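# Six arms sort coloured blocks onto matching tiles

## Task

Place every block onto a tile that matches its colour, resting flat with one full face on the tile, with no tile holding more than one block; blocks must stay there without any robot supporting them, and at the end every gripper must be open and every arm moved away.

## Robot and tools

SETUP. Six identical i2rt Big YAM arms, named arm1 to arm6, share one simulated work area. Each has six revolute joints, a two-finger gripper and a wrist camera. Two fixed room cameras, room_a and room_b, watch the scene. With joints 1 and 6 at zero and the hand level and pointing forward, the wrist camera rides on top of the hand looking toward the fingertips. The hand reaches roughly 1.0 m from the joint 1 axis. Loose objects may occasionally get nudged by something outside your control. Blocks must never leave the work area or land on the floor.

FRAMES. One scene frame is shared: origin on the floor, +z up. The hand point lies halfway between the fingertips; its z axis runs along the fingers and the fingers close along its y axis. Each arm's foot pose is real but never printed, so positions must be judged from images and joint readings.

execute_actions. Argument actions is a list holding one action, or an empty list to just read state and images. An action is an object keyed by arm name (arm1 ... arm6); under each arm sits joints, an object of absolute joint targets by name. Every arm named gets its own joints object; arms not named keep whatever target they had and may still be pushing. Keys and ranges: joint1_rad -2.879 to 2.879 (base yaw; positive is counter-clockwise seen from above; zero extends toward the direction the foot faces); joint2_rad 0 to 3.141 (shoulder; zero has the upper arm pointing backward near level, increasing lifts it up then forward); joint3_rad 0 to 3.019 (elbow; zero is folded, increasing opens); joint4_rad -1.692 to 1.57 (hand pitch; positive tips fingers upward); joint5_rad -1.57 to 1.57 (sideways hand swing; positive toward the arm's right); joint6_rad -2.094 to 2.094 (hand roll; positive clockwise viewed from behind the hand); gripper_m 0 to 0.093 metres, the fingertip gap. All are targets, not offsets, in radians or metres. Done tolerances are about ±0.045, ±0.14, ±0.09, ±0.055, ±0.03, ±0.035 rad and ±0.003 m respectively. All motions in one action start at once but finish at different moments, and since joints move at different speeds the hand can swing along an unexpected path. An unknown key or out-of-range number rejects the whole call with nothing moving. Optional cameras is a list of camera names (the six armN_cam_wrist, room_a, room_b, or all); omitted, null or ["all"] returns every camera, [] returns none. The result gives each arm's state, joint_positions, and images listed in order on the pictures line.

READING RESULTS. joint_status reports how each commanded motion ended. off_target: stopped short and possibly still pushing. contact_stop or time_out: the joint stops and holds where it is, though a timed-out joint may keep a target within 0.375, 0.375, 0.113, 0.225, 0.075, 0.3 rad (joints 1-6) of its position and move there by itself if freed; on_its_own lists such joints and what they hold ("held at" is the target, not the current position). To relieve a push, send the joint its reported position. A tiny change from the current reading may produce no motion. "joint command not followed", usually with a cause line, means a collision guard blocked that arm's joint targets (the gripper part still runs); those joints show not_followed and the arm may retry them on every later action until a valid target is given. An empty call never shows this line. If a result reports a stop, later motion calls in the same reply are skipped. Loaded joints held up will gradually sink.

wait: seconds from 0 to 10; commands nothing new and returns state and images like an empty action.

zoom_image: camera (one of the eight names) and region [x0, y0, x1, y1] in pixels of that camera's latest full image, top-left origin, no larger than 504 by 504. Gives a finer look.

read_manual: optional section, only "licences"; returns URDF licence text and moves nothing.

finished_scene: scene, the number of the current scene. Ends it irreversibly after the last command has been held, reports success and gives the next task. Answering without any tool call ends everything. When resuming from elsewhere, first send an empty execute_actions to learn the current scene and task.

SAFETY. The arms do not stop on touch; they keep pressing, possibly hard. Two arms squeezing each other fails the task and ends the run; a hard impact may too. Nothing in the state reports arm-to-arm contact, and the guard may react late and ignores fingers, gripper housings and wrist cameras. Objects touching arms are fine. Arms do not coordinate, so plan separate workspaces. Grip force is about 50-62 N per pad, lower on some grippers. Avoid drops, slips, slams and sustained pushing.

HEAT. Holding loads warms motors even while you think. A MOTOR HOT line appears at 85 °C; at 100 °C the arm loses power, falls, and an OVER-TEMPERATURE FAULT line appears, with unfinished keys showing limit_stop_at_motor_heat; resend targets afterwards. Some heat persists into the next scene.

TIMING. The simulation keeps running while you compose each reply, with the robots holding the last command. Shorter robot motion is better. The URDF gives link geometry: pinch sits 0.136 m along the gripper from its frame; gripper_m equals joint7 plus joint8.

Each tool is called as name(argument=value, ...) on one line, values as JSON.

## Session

execute_actions(actions=[])

Scene clock: 0.00 s.
Motor temperatures (°C, as the motors report them): arm1=[21 26 28 21 19 19] | arm2=[20 28 25 19 21 20] | arm3=[20 21 23 19 20 19] | arm4=[20 23 26 21 19 19] | arm5=[21 20 23 21 21 20] | arm6=[19 22 23 20 21 19]
arm1.joint_positions: joint1_rad=-0.431 joint2_rad=+0.441 joint3_rad=+1.663 joint4_rad=-1.367 joint5_rad=-0.022 joint6_rad=-0.730 gripper_m=+0.094
arm1.joint_status: not commanded
arm1.hand: x=-0.0034 y=-0.0578 z=+1.3283 quat_wxyz=(-0.620, +0.654, -0.387, -0.195) (m; scene frame)
arm2.joint_positions: joint1_rad=-0.493 joint2_rad=+0.322 joint3_rad=+1.617 joint4_rad=-1.423 joint5_rad=-0.167 joint6_rad=-0.498 gripper_m=+0.095
arm2.joint_status: not commanded
arm2.hand: x=+1.1072 y=-0.3504 z=+1.3331 quat_wxyz=(-0.658, +0.341, -0.671, +0.009) (m; scene frame)
arm3.joint_positions: joint1_rad=+0.782 joint2_rad=+0.370 joint3_rad=+1.464 joint4_rad=-1.380 joint5_rad=-0.145 joint6_rad=-0.080 gripper_m=+0.094
arm3.joint_status: not commanded
arm3.hand: x=-0.2241 y=+0.9484 z=+1.2299 quat_wxyz=(-0.399, -0.583, -0.548, +0.448) (m; scene frame)
arm4.joint_positions: joint1_rad=-0.368 joint2_rad=+0.585 joint3_rad=+1.618 joint4_rad=-1.567 joint5_rad=+0.279 joint6_rad=-0.116 gripper_m=+0.095
arm4.joint_status: not commanded
arm4.hand: x=-1.1147 y=-0.8378 z=+1.3004 quat_wxyz=(-0.139, -0.739, -0.449, +0.482) (m; scene frame)
arm5.joint_positions: joint1_rad=-0.176 joint2_rad=+0.390 joint3_rad=+1.464 joint4_rad=-1.136 joint5_rad=-0.061 joint6_rad=+0.308 gripper_m=+0.094
arm5.joint_status: not commanded
arm5.hand: x=+1.3767 y=-1.5824 z=+1.2770 quat_wxyz=(-0.686, -0.224, -0.692, -0.006) (m; scene frame)
arm6.joint_positions: joint1_rad=-0.612 joint2_rad=+0.297 joint3_rad=+1.321 joint4_rad=-1.159 joint5_rad=+0.251 joint6_rad=-0.556 gripper_m=+0.095
arm6.joint_status: not commanded
arm6.hand: x=-0.9853 y=+1.7827 z=+1.2781 quat_wxyz=(-0.656, +0.342, -0.669, +0.075) (m; scene frame)
pictures: arm1_cam_wrist, arm2_cam_wrist, arm3_cam_wrist, arm4_cam_wrist, arm5_cam_wrist, arm6_cam_wrist, room_a, room_b
Images, in order (width x height): arm1_cam_wrist 504x504, arm2_cam_wrist 504x504, arm3_cam_wrist 504x504, arm4_cam_wrist 504x504, arm5_cam_wrist 504x504, arm6_cam_wrist 504x504, room_a 504x504, room_b 504x504.

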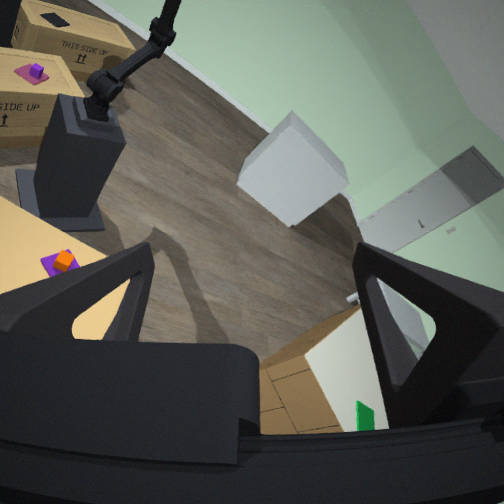

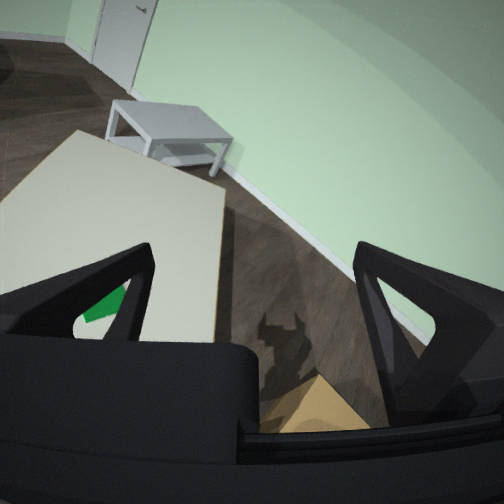

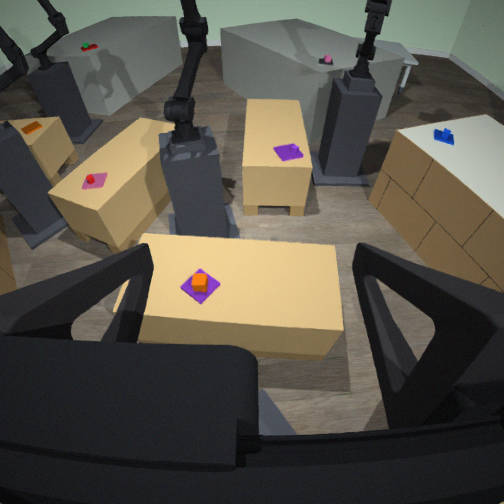

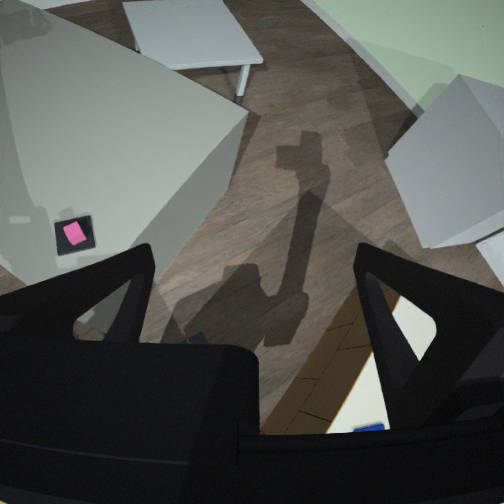

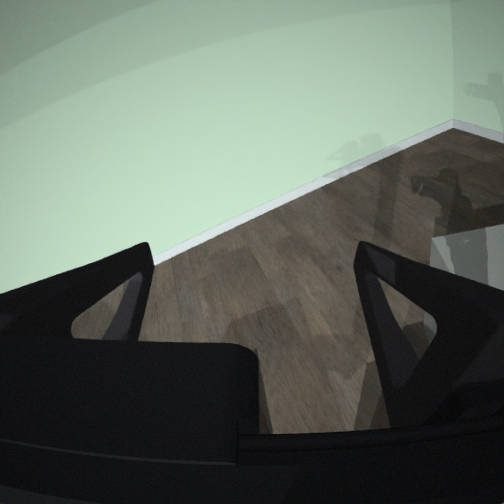

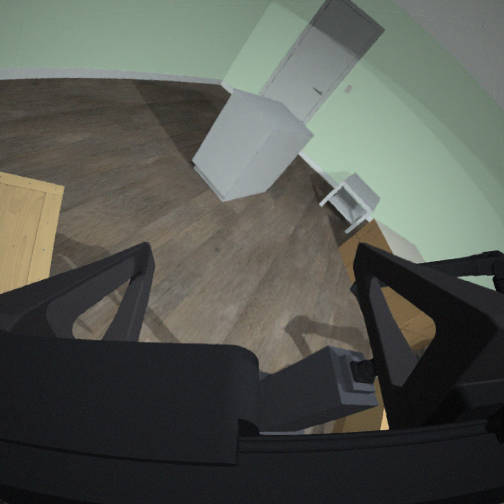

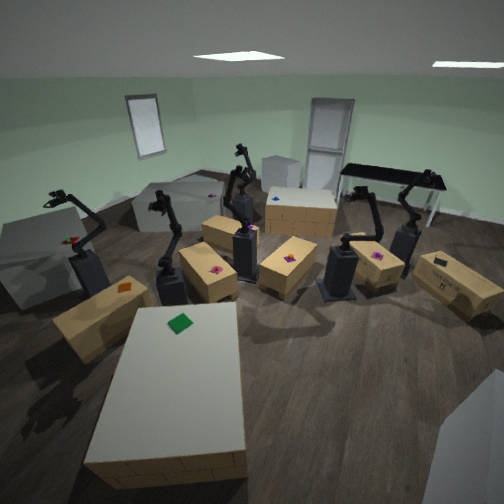

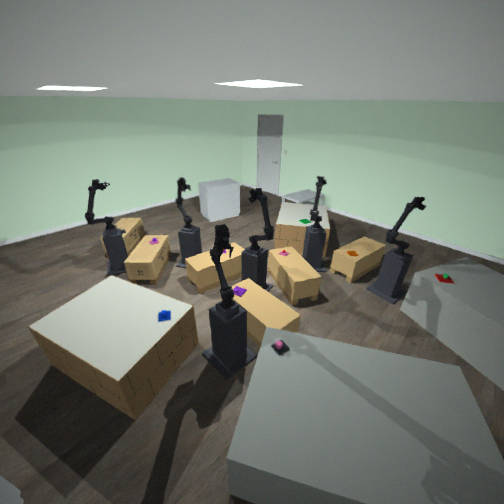

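zoom_image(camera="arm3_cam_wrist", region=[0, 20, 252, 220])

zoom_image(camera="arm3_cam_wrist", region=[240, 30, 480, 190])

zoom_image(camera="arm1_cam_wrist", region=[0, 0, 140, 120])

Region (0, 20, 252, 220) of arm3_cam_wrist's 504x504 image, scaled by 2.000, with more detail than that image has; it fills the top 400 rows of this view, and the rest is white.

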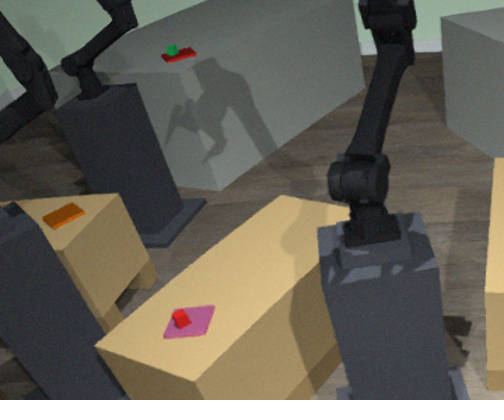

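Region (240, 30, 480, 190) of arm3_cam_wrist's 504x504 image, scaled by 2.100, with more detail than that image has.

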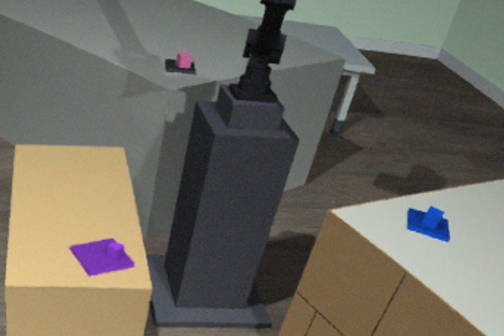

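Region (0, 0, 140, 120) of arm1_cam_wrist's 504x504 image, scaled by 3.600, with more detail than that image has; it fills the top 432 rows of this view, and the rest is white.

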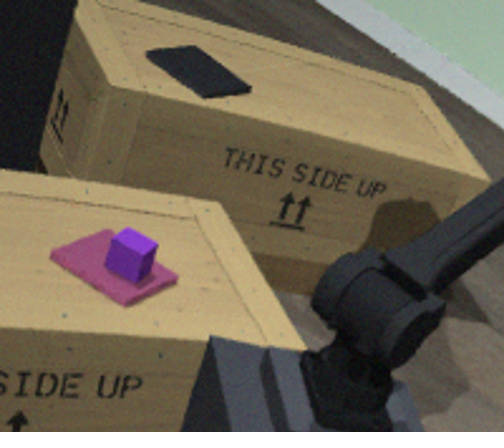

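execute_actions(actions=[{"arm1": {"joints": {"joint1_rad": -0.05, "joint2_rad": 2.13, "joint3_rad": 1.73, "joint4_rad": -1.14, "joint5_rad": 0, "joint6_rad": 0}}, "arm2": {"joints": {"joint1_rad": 2.03, "joint2_rad": 2.03, "joint3_rad": 1.70, "joint4_rad": -1.21, "joint5_rad": 0, "joint6_rad": 0}}, "arm3": {"joints": {"joint1_rad": -1.17, "joint2_rad": 1.96, "joint3_rad": 1.50, "joint4_rad": -1.09, "joint5_rad": 0, "joint6_rad": 0}}, "arm4": {"joints": {"joint1_rad": 0.05, "joint2_rad": 1.905, "joint3_rad": 1.79, "joint4_rad": -1.425, "joint5_rad": 0, "joint6_rad": 0}}, "arm5": {"joints": {"joint1_rad": -1.75, "joint2_rad": 1.92, "joint3_rad": 1.98, "joint4_rad": -1.5, "joint5_rad": 0, "joint6_rad": 0}}}], cameras=["arm1_cam_wrist", "arm2_cam_wrist", "arm3_cam_wrist", "arm4_cam_wrist", "arm5_cam_wrist"])

Scene clock: 89.43 s.
Motor temperatures (°C, as the motors report them): arm1=[21 25 29 21 19 19] | arm2=[20 28 26 19 21 20] | arm3=[20 21 25 19 20 19] | arm4=[20 23 29 21 19 19] | arm5=[21 21 25 21 21 20] | arm6=[19 22 25 20 21 19]
arm1.joint_positions: joint1_rad=-0.057 joint2_rad=+2.132 joint3_rad=+1.720 joint4_rad=-1.137 joint5_rad=-0.003 joint6_rad=-0.007 gripper_m=+0.094
arm1.joint_status: all done
arm1.hand: x=-0.0964 y=+0.4856 z=+0.6609 quat_wxyz=(-0.003, +0.751, -0.660, -0.004) (m; scene frame)
arm2.joint_positions: joint1_rad=+2.039 joint2_rad=+2.037 joint3_rad=+1.694 joint4_rad=-1.212 joint5_rad=-0.001 joint6_rad=-0.010 gripper_m=+0.095
arm2.joint_status: all done
arm2.hand: x=+0.4991 y=-0.1978 z=+0.7470 quat_wxyz=(+0.004, +0.988, -0.154, -0.009) (m; scene frame)
arm3.joint_positions: joint1_rad=-1.176 joint2_rad=+1.973 joint3_rad=+1.488 joint4_rad=-1.086 joint5_rad=+0.000 joint6_rad=-0.010 gripper_m=+0.094
arm3.joint_status: all done
arm3.hand: x=-0.6787 y=+1.3898 z=+0.6527 quat_wxyz=(+0.001, -0.953, +0.304, -0.004) (m; scene frame)
arm4.joint_positions: joint1_rad=+0.040 joint2_rad=+1.905 joint3_rad=+1.780 joint4_rad=-1.431 joint5_rad=+0.003 joint6_rad=-0.009 gripper_m=+0.095
arm4.joint_status: all done
arm4.hand: x=-1.0190 y=-1.3185 z=+0.8717 quat_wxyz=(-0.009, -0.712, -0.703, +0.002) (m; scene frame)
arm5.joint_positions: joint1_rad=-1.743 joint2_rad=+1.931 joint3_rad=+1.954 joint4_rad=-1.485 joint5_rad=+0.000 joint6_rad=+0.011 gripper_m=+0.094
arm5.joint_status: all done
arm5.hand: x=+1.0367 y=-2.1302 z=+0.8381 quat_wxyz=(-0.029, -0.825, -0.563, +0.040) (m; scene frame)
arm6.joint_positions: joint1_rad=-0.612 joint2_rad=+0.297 joint3_rad=+1.321 joint4_rad=-1.159 joint5_rad=+0.251 joint6_rad=-0.556 gripper_m=+0.095
arm6.joint_status: not commanded
arm6.hand: x=-0.9853 y=+1.7827 z=+1.2781 quat_wxyz=(-0.656, +0.342, -0.669, +0.075) (m; scene frame)
pictures: arm1_cam_wrist, arm2_cam_wrist, arm3_cam_wrist, arm4_cam_wrist, arm5_cam_wrist
Images, in order (width x height): arm1_cam_wrist 504x504, arm2_cam_wrist 504x504, arm3_cam_wrist 504x504, arm4_cam_wrist 504x504, arm5_cam_wrist 504x504.

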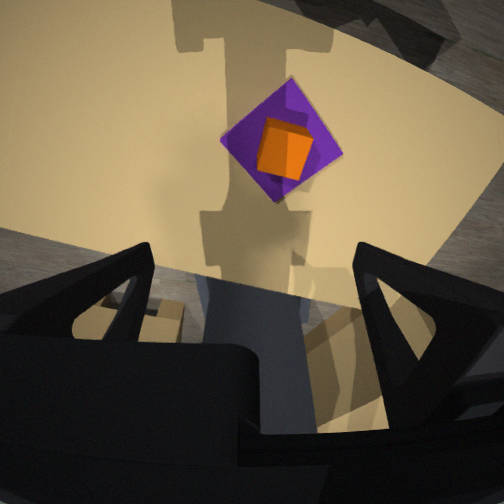

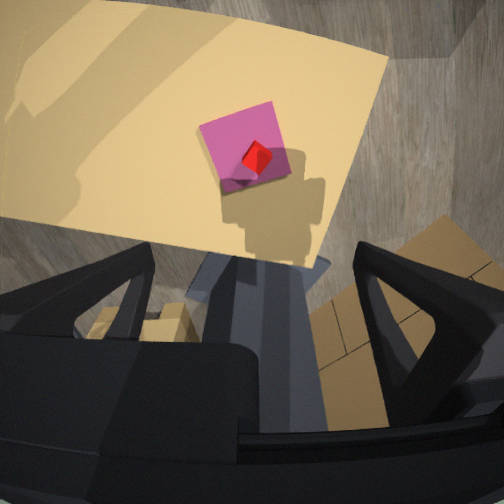

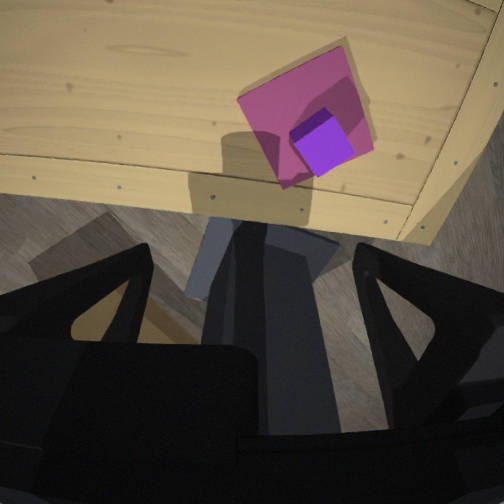

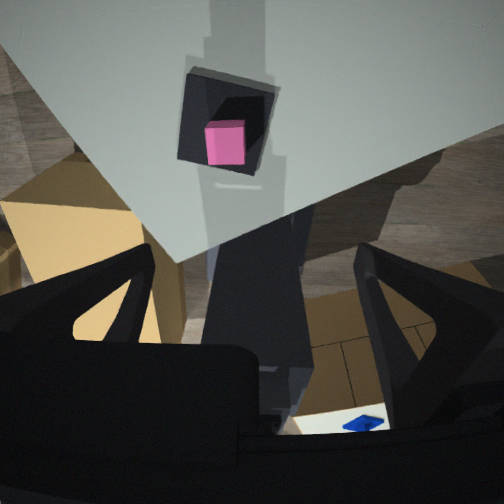

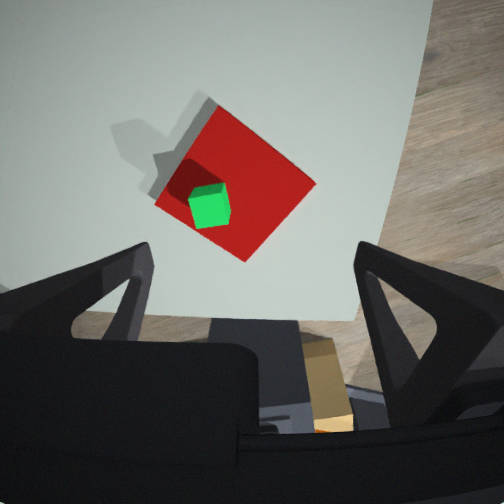

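zoom_image(camera="arm1_cam_wrist", region=[210, 70, 350, 210])

zoom_image(camera="arm2_cam_wrist", region=[190, 90, 310, 210])

zoom_image(camera="arm3_cam_wrist", region=[230, 35, 390, 195])

zoom_image(camera="arm4_cam_wrist", region=[165, 60, 291, 186])

zoom_image(camera="arm5_cam_wrist", region=[145, 95, 325, 275])

Region (210, 70, 350, 210) of arm1_cam_wrist's 504x504 image, scaled by 3.600, with more detail than that image has.

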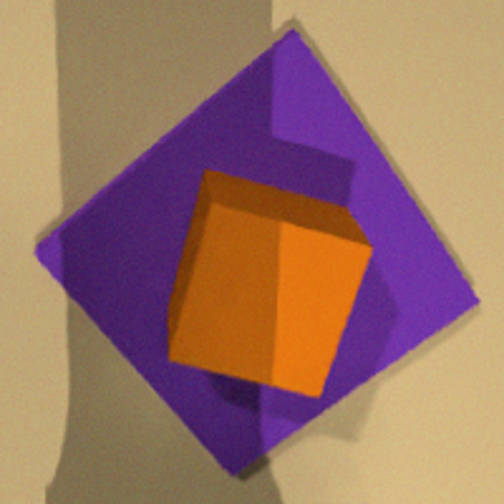

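Region (190, 90, 310, 210) of arm2_cam_wrist's 504x504 image, scaled by 4.200, with more detail than that image has.

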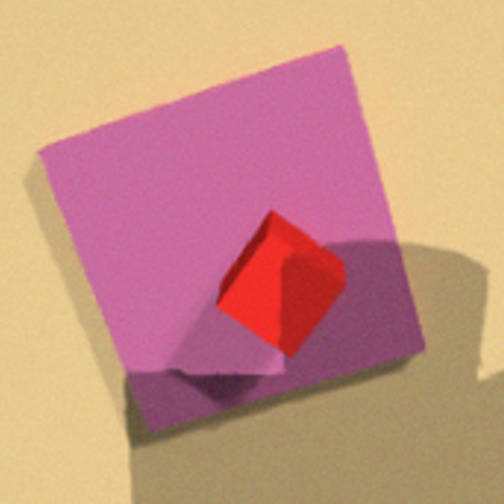

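Region (230, 35, 390, 195) of arm3_cam_wrist's 504x504 image, scaled by 3.150, with more detail than that image has.

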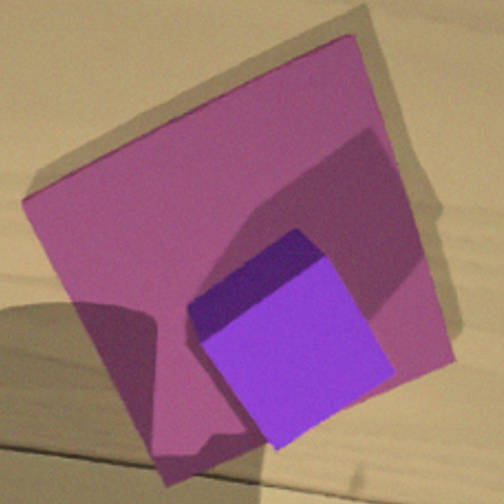

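Region (165, 60, 291, 186) of arm4_cam_wrist's 504x504 image, scaled by 4.000, with more detail than that image has.

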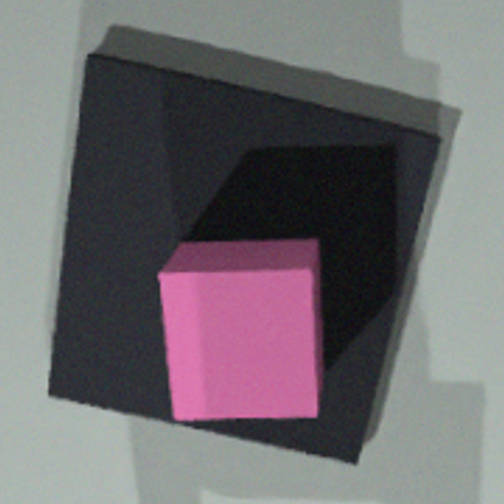

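Region (145, 95, 325, 275) of arm5_cam_wrist's 504x504 image, scaled by 2.800, with more detail than that image has.

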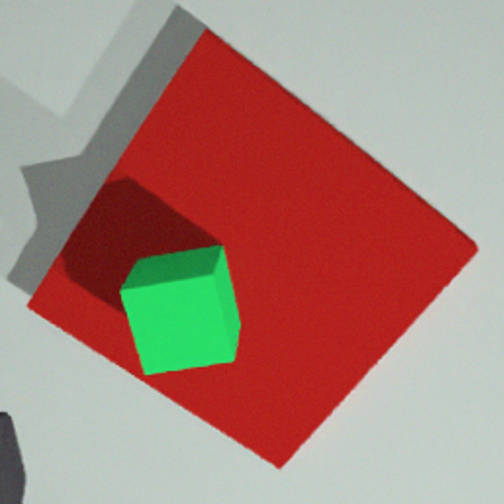

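execute_actions(actions=[{"arm1": {"joints": {"joint1_rad": -0.118, "joint2_rad": 2.45, "joint3_rad": 1.65, "joint4_rad": -0.747, "joint6_rad": 0.2}}, "arm2": {"joints": {"joint1_rad": 2.03, "joint2_rad": 2.42, "joint3_rad": 1.475, "joint4_rad": -0.57, "joint6_rad": 0.66}}, "arm3": {"joints": {"joint1_rad": -1.315, "joint2_rad": 2.315, "joint3_rad": 1.412, "joint4_rad": -0.645, "joint6_rad": -0.81}}, "arm4": {"joints": {"joint1_rad": 0.11, "joint2_rad": 2.11, "joint3_rad": 1.45, "joint4_rad": -0.89, "joint6_rad": 0.07}}, "arm5": {"joints": {"joint1_rad": -1.65, "joint2_rad": 1.975, "joint3_rad": 1.535, "joint4_rad": -1.125, "joint6_rad": -0.1}}}], cameras=["arm1_cam_wrist", "arm2_cam_wrist", "arm3_cam_wrist", "arm4_cam_wrist", "arm5_cam_wrist"])

Scene clock: 193.40 s.
Motor temperatures (°C, as the motors report them): arm1=[21 29 31 21 19 19] | arm2=[20 30 29 19 21 20] | arm3=[20 24 25 19 20 19] | arm4=[20 26 31 21 19 19] | arm5=[21 24 28 21 21 21] | arm6=[19 22 25 20 21 19]
arm1.joint_positions: joint1_rad=-0.126 joint2_rad=+2.440 joint3_rad=+1.636 joint4_rad=-0.754 joint5_rad=-0.003 joint6_rad=+0.192 gripper_m=+0.094
arm1.joint_status: all done
arm1.hand: x=-0.0512 y=+0.4740 z=+0.4472 quat_wxyz=(+0.000, +0.656, -0.755, -0.001) (m; scene frame)
arm2.joint_positions: joint1_rad=+2.039 joint2_rad=+2.445 joint3_rad=+1.448 joint4_rad=-0.585 joint5_rad=-0.001 joint6_rad=+0.650 gripper_m=+0.095
arm2.joint_status: all done
arm2.hand: x=+0.5511 y=-0.2183 z=+0.4372 quat_wxyz=(+0.005, +0.885, -0.466, +0.006) (m; scene frame)
arm3.joint_positions: joint1_rad=-1.315 joint2_rad=+2.335 joint3_rad=+1.389 joint4_rad=-0.653 joint5_rad=+0.004 joint6_rad=-0.797 gripper_m=+0.094
arm3.joint_status: all done
arm3.hand: x=-0.6090 y=+1.4361 z=+0.4255 quat_wxyz=(-0.009, -1.000, -0.015, -0.017) (m; scene frame)
arm4.joint_positions: joint1_rad=+0.113 joint2_rad=+2.093 joint3_rad=+1.432 joint4_rad=-0.905 joint5_rad=+0.002 joint6_rad=+0.061 gripper_m=+0.095
arm4.joint_status: all done
arm4.hand: x=-0.9741 y=-1.2974 z=+0.6444 quat_wxyz=(-0.005, -0.711, -0.704, -0.002) (m; scene frame)
arm5.joint_positions: joint1_rad=-1.646 joint2_rad=+2.000 joint3_rad=+1.527 joint4_rad=-1.141 joint5_rad=+0.000 joint6_rad=-0.088 gripper_m=+0.094
arm5.joint_status: all done
arm5.hand: x=+1.1105 y=-2.0924 z=+0.6404 quat_wxyz=(+0.014, -0.767, -0.641, -0.023) (m; scene frame)
arm6.joint_positions: joint1_rad=-0.612 joint2_rad=+0.297 joint3_rad=+1.321 joint4_rad=-1.159 joint5_rad=+0.251 joint6_rad=-0.556 gripper_m=+0.095
arm6.joint_status: not commanded
arm6.hand: x=-0.9853 y=+1.7827 z=+1.2781 quat_wxyz=(-0.656, +0.342, -0.669, +0.075) (m; scene frame)
pictures: arm1_cam_wrist, arm2_cam_wrist, arm3_cam_wrist, arm4_cam_wrist, arm5_cam_wrist
Images, in order (width x height): arm1_cam_wrist 504x504, arm2_cam_wrist 504x504, arm3_cam_wrist 504x504, arm4_cam_wrist 504x504, arm5_cam_wrist 504x504.

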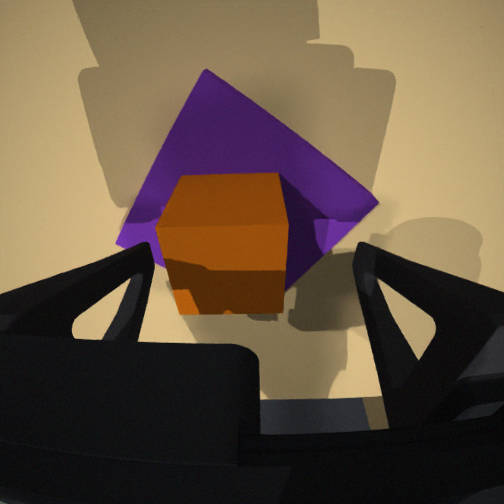

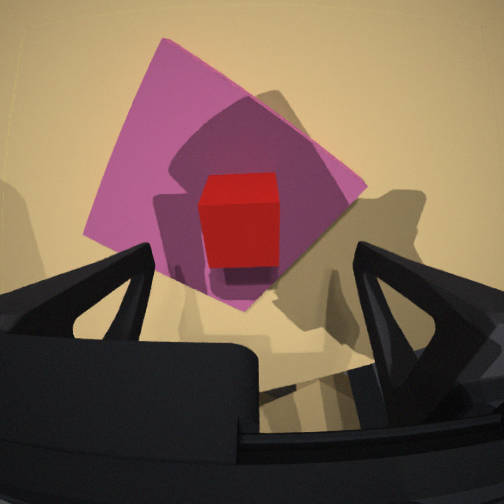

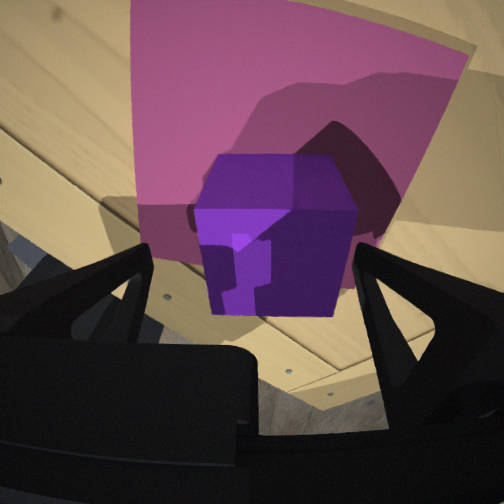

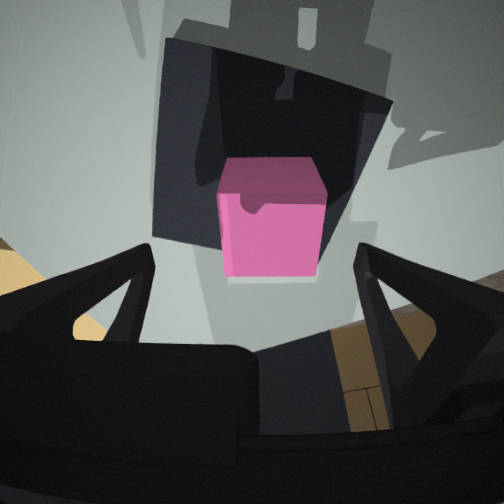

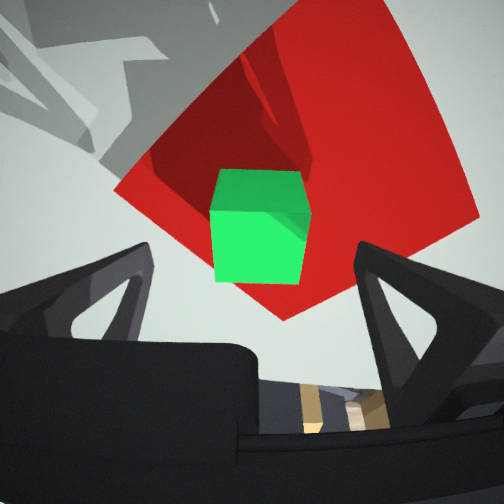

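execute_actions(actions=[])

Scene clock: 210.13 s.
Motor temperatures (°C, as the motors report them): arm1=[21 29 30 21 19 19] | arm2=[20 31 28 19 21 20] | arm3=[20 25 25 19 20 19] | arm4=[20 26 31 21 19 19] | arm5=[21 24 27 21 21 21] | arm6=[19 22 25 20 21 19]
arm1.joint_positions: joint1_rad=-0.126 joint2_rad=+2.440 joint3_rad=+1.636 joint4_rad=-0.754 joint5_rad=-0.003 joint6_rad=+0.192 gripper_m=+0.094
arm1.joint_status: all done
arm1.hand: x=-0.0512 y=+0.4740 z=+0.4472 quat_wxyz=(+0.000, +0.656, -0.755, -0.001) (m; scene frame)
arm2.joint_positions: joint1_rad=+2.039 joint2_rad=+2.445 joint3_rad=+1.448 joint4_rad=-0.585 joint5_rad=-0.001 joint6_rad=+0.650 gripper_m=+0.095
arm2.joint_status: all done
arm2.hand: x=+0.5511 y=-0.2183 z=+0.4372 quat_wxyz=(+0.005, +0.885, -0.466, +0.006) (m; scene frame)
arm3.joint_positions: joint1_rad=-1.315 joint2_rad=+2.335 joint3_rad=+1.389 joint4_rad=-0.653 joint5_rad=+0.004 joint6_rad=-0.798 gripper_m=+0.094
arm3.joint_status: all done
arm3.hand: x=-0.6090 y=+1.4361 z=+0.4255 quat_wxyz=(-0.009, -1.000, -0.015, -0.017) (m; scene frame)
arm4.joint_positions: joint1_rad=+0.113 joint2_rad=+2.093 joint3_rad=+1.432 joint4_rad=-0.905 joint5_rad=+0.002 joint6_rad=+0.061 gripper_m=+0.095
arm4.joint_status: all done
arm4.hand: x=-0.9741 y=-1.2974 z=+0.6444 quat_wxyz=(-0.005, -0.711, -0.704, -0.002) (m; scene frame)
arm5.joint_positions: joint1_rad=-1.646 joint2_rad=+2.000 joint3_rad=+1.527 joint4_rad=-1.141 joint5_rad=+0.000 joint6_rad=-0.088 gripper_m=+0.094
arm5.joint_status: all done
arm5.hand: x=+1.1105 y=-2.0924 z=+0.6404 quat_wxyz=(+0.014, -0.767, -0.641, -0.023) (m; scene frame)
arm6.joint_positions: joint1_rad=-0.612 joint2_rad=+0.297 joint3_rad=+1.321 joint4_rad=-1.159 joint5_rad=+0.251 joint6_rad=-0.556 gripper_m=+0.095
arm6.joint_status: not commanded
arm6.hand: x=-0.9853 y=+1.7827 z=+1.2781 quat_wxyz=(-0.656, +0.342, -0.669, +0.075) (m; scene frame)
pictures: arm1_cam_wrist, arm2_cam_wrist, arm3_cam_wrist, arm4_cam_wrist, arm5_cam_wrist, arm6_cam_wrist, room_a, room_b
Images, in order (width x height): arm1_cam_wrist 504x504, arm2_cam_wrist 504x504, arm3_cam_wrist 504x504, arm4_cam_wrist 504x504, arm5_cam_wrist 504x504, arm6_cam_wrist 504x504, room_a 504x504, room_b 504x504.

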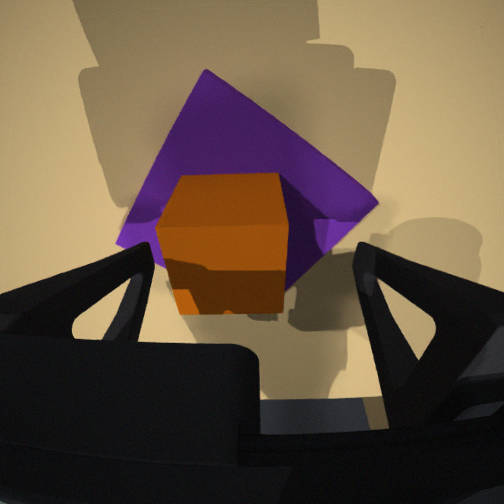

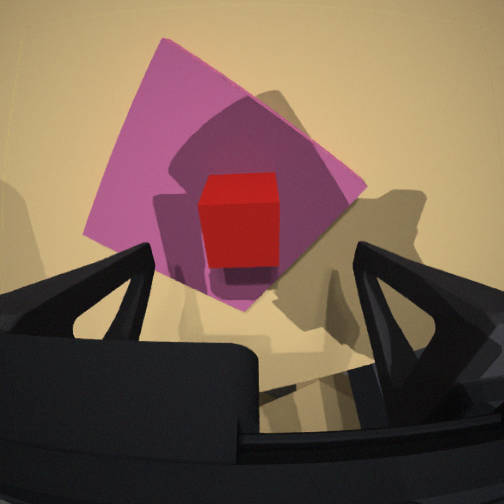

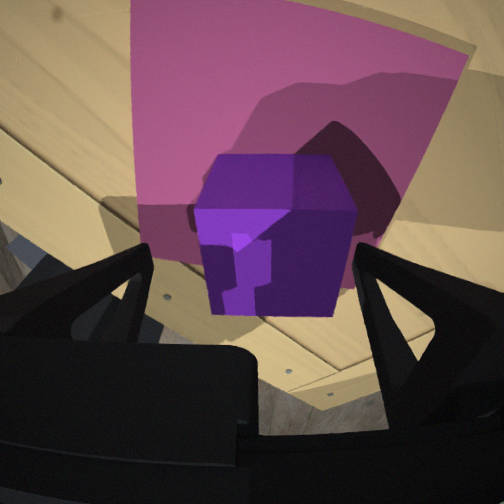

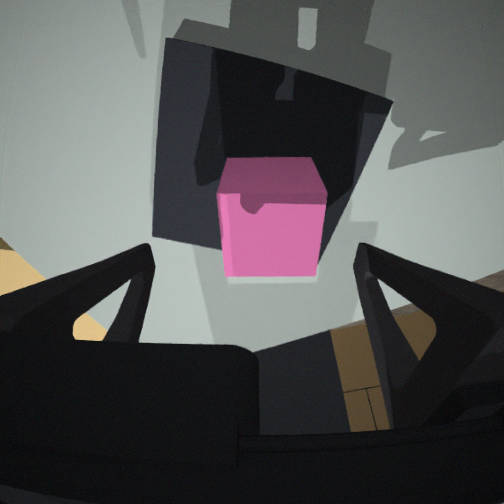

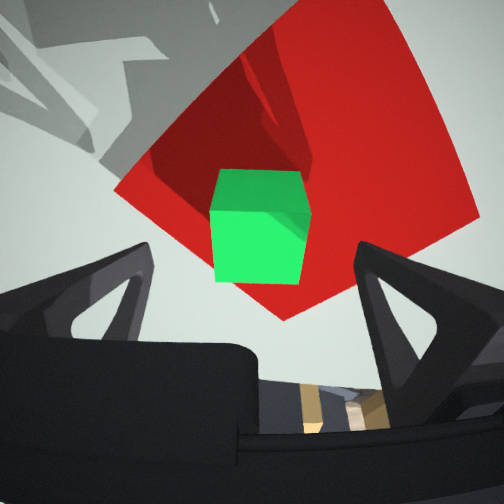

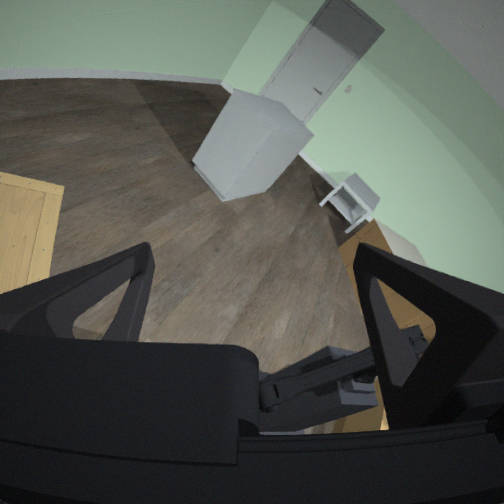

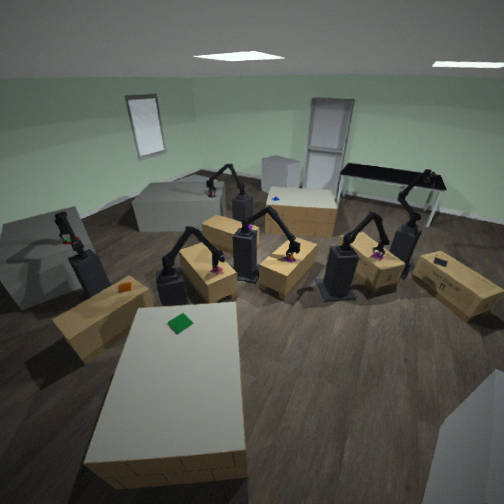

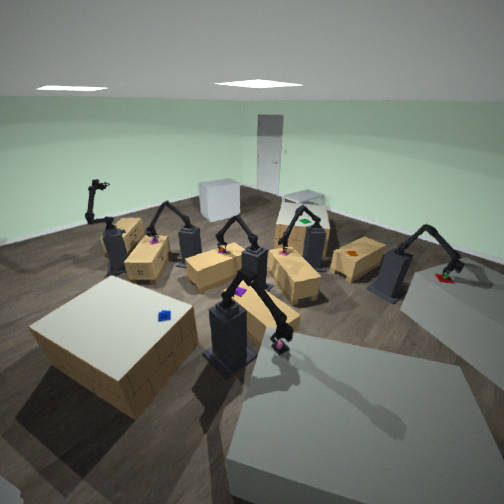

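execute_actions(actions=[{"arm1": {"joints": {"joint2_rad": 2.475, "joint4_rad": -0.735, "gripper_m": 0.02}}, "arm2": {"joints": {"joint1_rad": 2.02, "joint2_rad": 2.502, "joint3_rad": 1.53, "joint4_rad": -0.59, "gripper_m": 0.055}}, "arm3": {"joints": {"gripper_m": 0.02}}, "arm4": {"joints": {"joint1_rad": 0.09, "joint2_rad": 2.165, "joint3_rad": 1.47, "joint4_rad": -0.865, "gripper_m": 0.075}}, "arm5": {"joints": {"joint2_rad": 2.04, "joint4_rad": -1.07, "gripper_m": 0.06}}}], cameras=["arm1_cam_wrist", "arm2_cam_wrist", "arm3_cam_wrist", "arm4_cam_wrist", "arm5_cam_wrist"])

Scene clock: 242.37 s.
Motor temperatures (°C, as the motors report them): arm1=[21 29 30 21 19 19] | arm2=[20 31 28 19 21 20] | arm3=[20 25 24 19 20 19] | arm4=[20 26 31 21 19 19] | arm5=[21 25 27 21 21 21] | arm6=[19 22 25 20 21 19]
arm1.joint_positions: joint1_rad=-0.125 joint2_rad=+2.443 joint3_rad=+1.636 joint4_rad=-0.741 joint5_rad=-0.003 joint6_rad=+0.194 gripper_m=+0.047
arm1.joint_status: gripper_m off_target (ended at +0.047, target +0.020); the others done
arm1.hand: x=-0.0520 y=+0.4764 z=+0.4456 quat_wxyz=(-0.003, +0.656, -0.755, -0.005) (m; scene frame)
arm2.joint_positions: joint1_rad=+2.032 joint2_rad=+2.485 joint3_rad=+1.501 joint4_rad=-0.585 joint5_rad=-0.001 joint6_rad=+0.651 gripper_m=+0.055
arm2.joint_status: all done
arm2.hand: x=+0.5384 y=-0.2096 z=+0.4265 quat_wxyz=(+0.006, +0.883, -0.469, +0.000) (m; scene frame)
arm3.joint_positions: joint1_rad=-1.315 joint2_rad=+2.335 joint3_rad=+1.389 joint4_rad=-0.652 joint5_rad=+0.003 joint6_rad=-0.798 gripper_m=+0.048
arm3.joint_status: gripper_m off_target (ended at +0.048, target +0.020)
arm3.hand: x=-0.6093 y=+1.4361 z=+0.4255 quat_wxyz=(-0.009, -1.000, -0.015, -0.016) (m; scene frame)
arm4.joint_positions: joint1_rad=+0.103 joint2_rad=+2.150 joint3_rad=+1.435 joint4_rad=-0.881 joint5_rad=+0.002 joint6_rad=+0.061 gripper_m=+0.075
arm4.joint_status: all done
arm4.hand: x=-0.9796 y=-1.2934 z=+0.6137 quat_wxyz=(+0.006, -0.714, -0.700, -0.012) (m; scene frame)
arm5.joint_positions: joint1_rad=-1.646 joint2_rad=+2.050 joint3_rad=+1.527 joint4_rad=-1.086 joint5_rad=+0.000 joint6_rad=-0.088 gripper_m=+0.060
arm5.joint_status: all done
arm5.hand: x=+1.1087 y=-2.0995 z=+0.6121 quat_wxyz=(+0.012, -0.767, -0.641, -0.021) (m; scene frame)
arm6.joint_positions: joint1_rad=-0.612 joint2_rad=+0.297 joint3_rad=+1.321 joint4_rad=-1.159 joint5_rad=+0.251 joint6_rad=-0.556 gripper_m=+0.095
arm6.joint_status: not commanded
arm6.hand: x=-0.9853 y=+1.7827 z=+1.2781 quat_wxyz=(-0.656, +0.342, -0.669, +0.075) (m; scene frame)
pictures: arm1_cam_wrist, arm2_cam_wrist, arm3_cam_wrist, arm4_cam_wrist, arm5_cam_wrist
Images, in order (width x height): arm1_cam_wrist 504x504, arm2_cam_wrist 504x504, arm3_cam_wrist 504x504, arm4_cam_wrist 504x504, arm5_cam_wrist 504x504.

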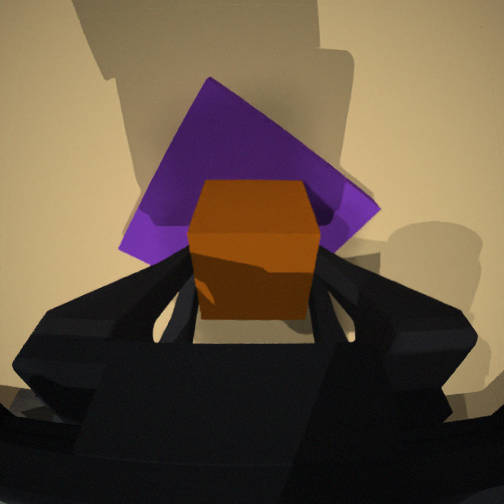

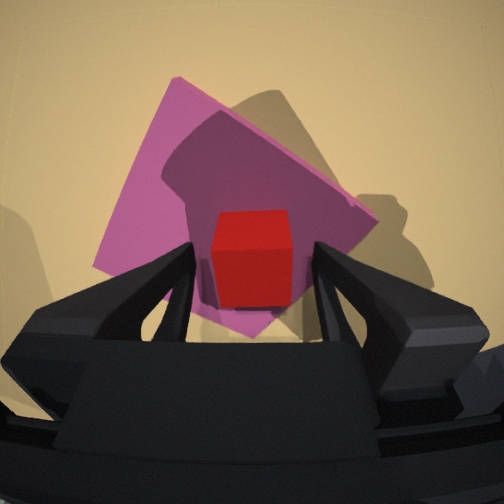

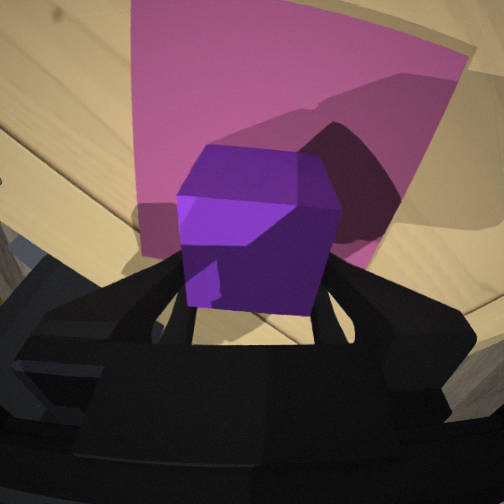

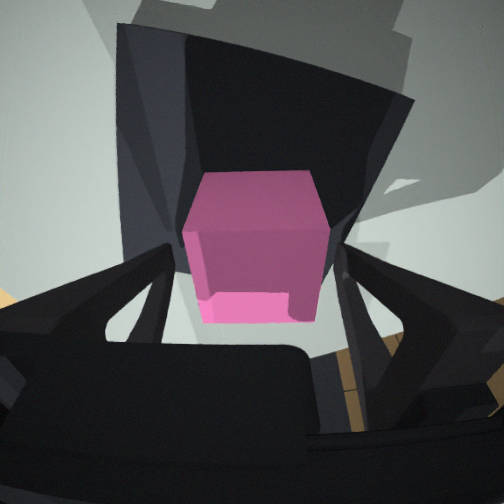

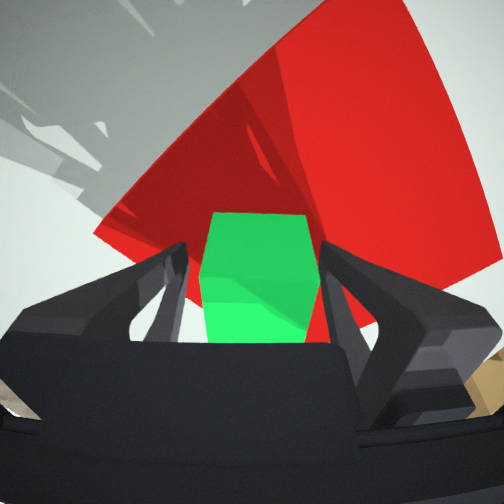

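execute_actions(actions=[{"arm1": {"joints": {"joint2_rad": 2.05, "joint3_rad": 1.45, "joint4_rad": -0.9}}, "arm2": {"joints": {"gripper_m": 0.01}}, "arm3": {"joints": {"gripper_m": 0.07}}, "arm4": {"joints": {"gripper_m": 0.02}}, "arm5": {"joints": {"gripper_m": 0.015}}}], cameras=["arm1_cam_wrist", "arm2_cam_wrist", "arm3_cam_wrist", "arm4_cam_wrist", "arm5_cam_wrist", "room_a", "room_b"])

zoom_image(camera="room_a", region=[40, 200, 340, 380])

zoom_image(camera="room_b", region=[170, 190, 430, 360])

Scene clock: 280.07 s.
Motor temperatures (°C, as the motors report them): arm1=[21 29 30 21 19 19] | arm2=[20 31 28 19 21 20] | arm3=[20 25 24 19 20 19] | arm4=[20 27 32 21 19 19] | arm5=[21 25 27 21 21 21] | arm6=[19 22 25 20 21 19]
arm1.joint_positions: joint1_rad=-0.125 joint2_rad=+2.051 joint3_rad=+1.437 joint4_rad=-0.899 joint5_rad=-0.003 joint6_rad=+0.194 gripper_m=+0.047
arm1.joint_status: all done
arm1.hand: x=-0.0502 y=+0.4359 z=+0.6147 quat_wxyz=(-0.014, +0.656, -0.755, -0.018) (m; scene frame)
arm2.joint_positions: joint1_rad=+2.032 joint2_rad=+2.485 joint3_rad=+1.501 joint4_rad=-0.585 joint5_rad=-0.001 joint6_rad=+0.651 gripper_m=+0.032
arm2.joint_status: gripper_m off_target (ended at +0.032, target +0.010)
arm2.hand: x=+0.5384 y=-0.2096 z=+0.4265 quat_wxyz=(+0.006, +0.883, -0.470, +0.000) (m; scene frame)
arm3.joint_positions: joint1_rad=-1.315 joint2_rad=+2.335 joint3_rad=+1.389 joint4_rad=-0.652 joint5_rad=+0.003 joint6_rad=-0.799 gripper_m=+0.070
arm3.joint_status: all done
arm3.hand: x=-0.6093 y=+1.4361 z=+0.4255 quat_wxyz=(-0.009, -1.000, -0.015, -0.016) (m; scene frame)
arm4.joint_positions: joint1_rad=+0.103 joint2_rad=+2.150 joint3_rad=+1.435 joint4_rad=-0.881 joint5_rad=+0.002 joint6_rad=+0.061 gripper_m=+0.041
arm4.joint_status: gripper_m off_target (ended at +0.041, target +0.020)
arm4.hand: x=-0.9795 y=-1.2935 z=+0.6137 quat_wxyz=(+0.006, -0.714, -0.700, -0.012) (m; scene frame)
arm5.joint_positions: joint1_rad=-1.646 joint2_rad=+2.050 joint3_rad=+1.527 joint4_rad=-1.086 joint5_rad=+0.000 joint6_rad=-0.089 gripper_m=+0.037
arm5.joint_status: gripper_m off_target (ended at +0.037, target +0.015)
arm5.hand: x=+1.1087 y=-2.0996 z=+0.6121 quat_wxyz=(+0.012, -0.767, -0.642, -0.021) (m; scene frame)
arm6.joint_positions: joint1_rad=-0.612 joint2_rad=+0.297 joint3_rad=+1.321 joint4_rad=-1.159 joint5_rad=+0.251 joint6_rad=-0.556 gripper_m=+0.095
arm6.joint_status: not commanded
arm6.hand: x=-0.9853 y=+1.7827 z=+1.2781 quat_wxyz=(-0.656, +0.342, -0.669, +0.075) (m; scene frame)
pictures: arm1_cam_wrist, arm2_cam_wrist, arm3_cam_wrist, arm4_cam_wrist, arm5_cam_wrist, room_a, room_b
Images, in order (width x height): arm1_cam_wrist 504x504, arm2_cam_wrist 504x504, arm3_cam_wrist 504x504, arm4_cam_wrist 504x504, arm5_cam_wrist 504x504, room_a 504x504, room_b 504x504.

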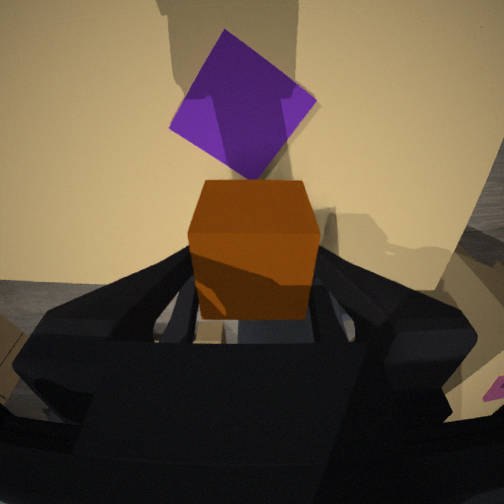

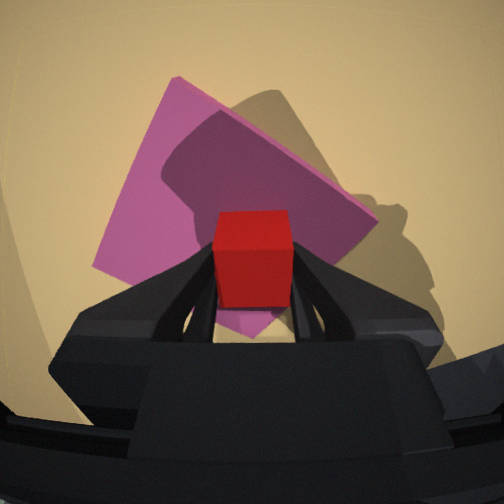

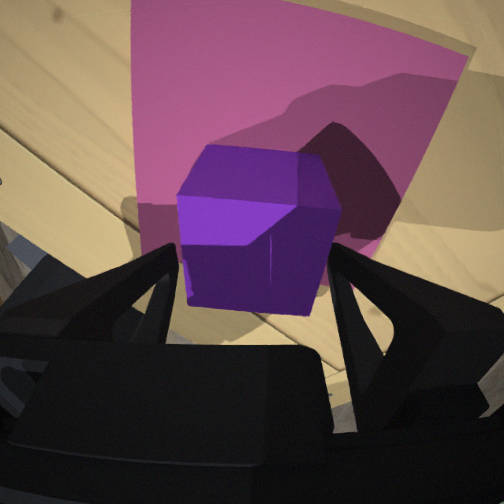

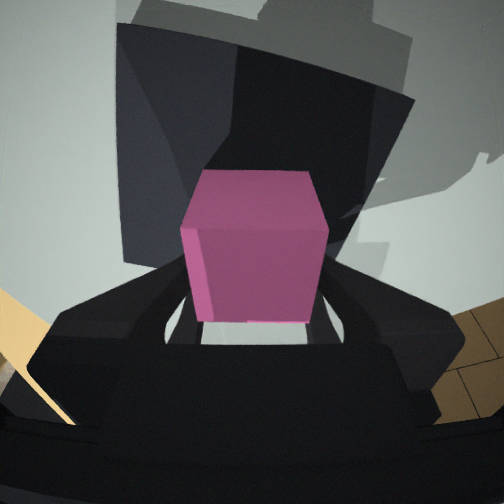

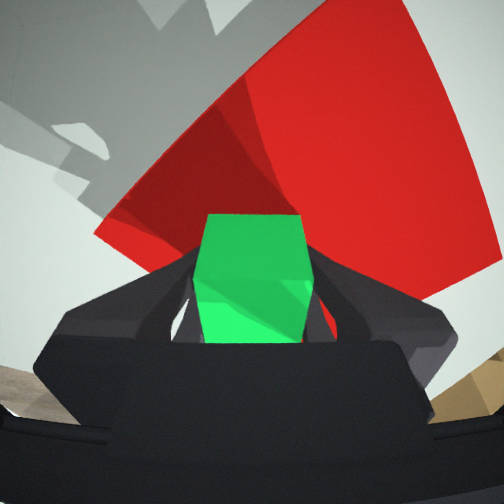

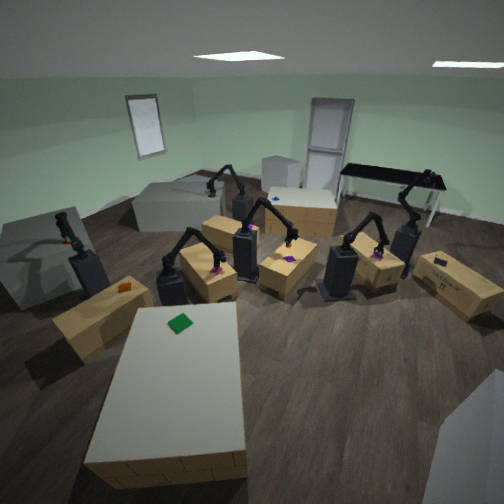

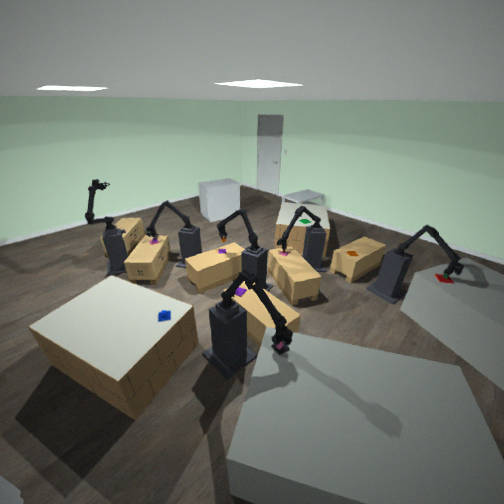

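Region (40, 200, 340, 380) of room_a's 504x504 image, scaled by 1.680, with more detail than that image has; it fills the top 302 rows of this view, and the rest is white.

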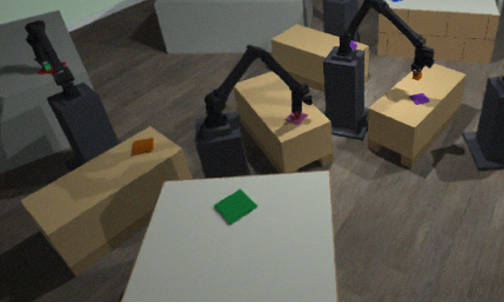

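Region (170, 190, 430, 360) of room_b's 504x504 image, scaled by 1.938, with more detail than that image has; it fills the top 330 rows of this view, and the rest is white.

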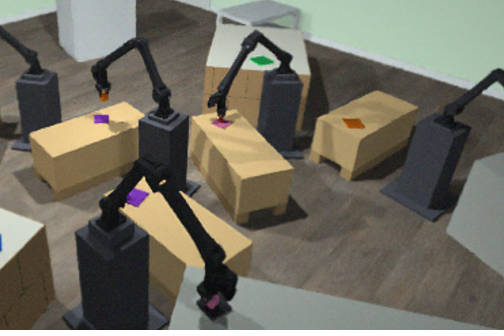

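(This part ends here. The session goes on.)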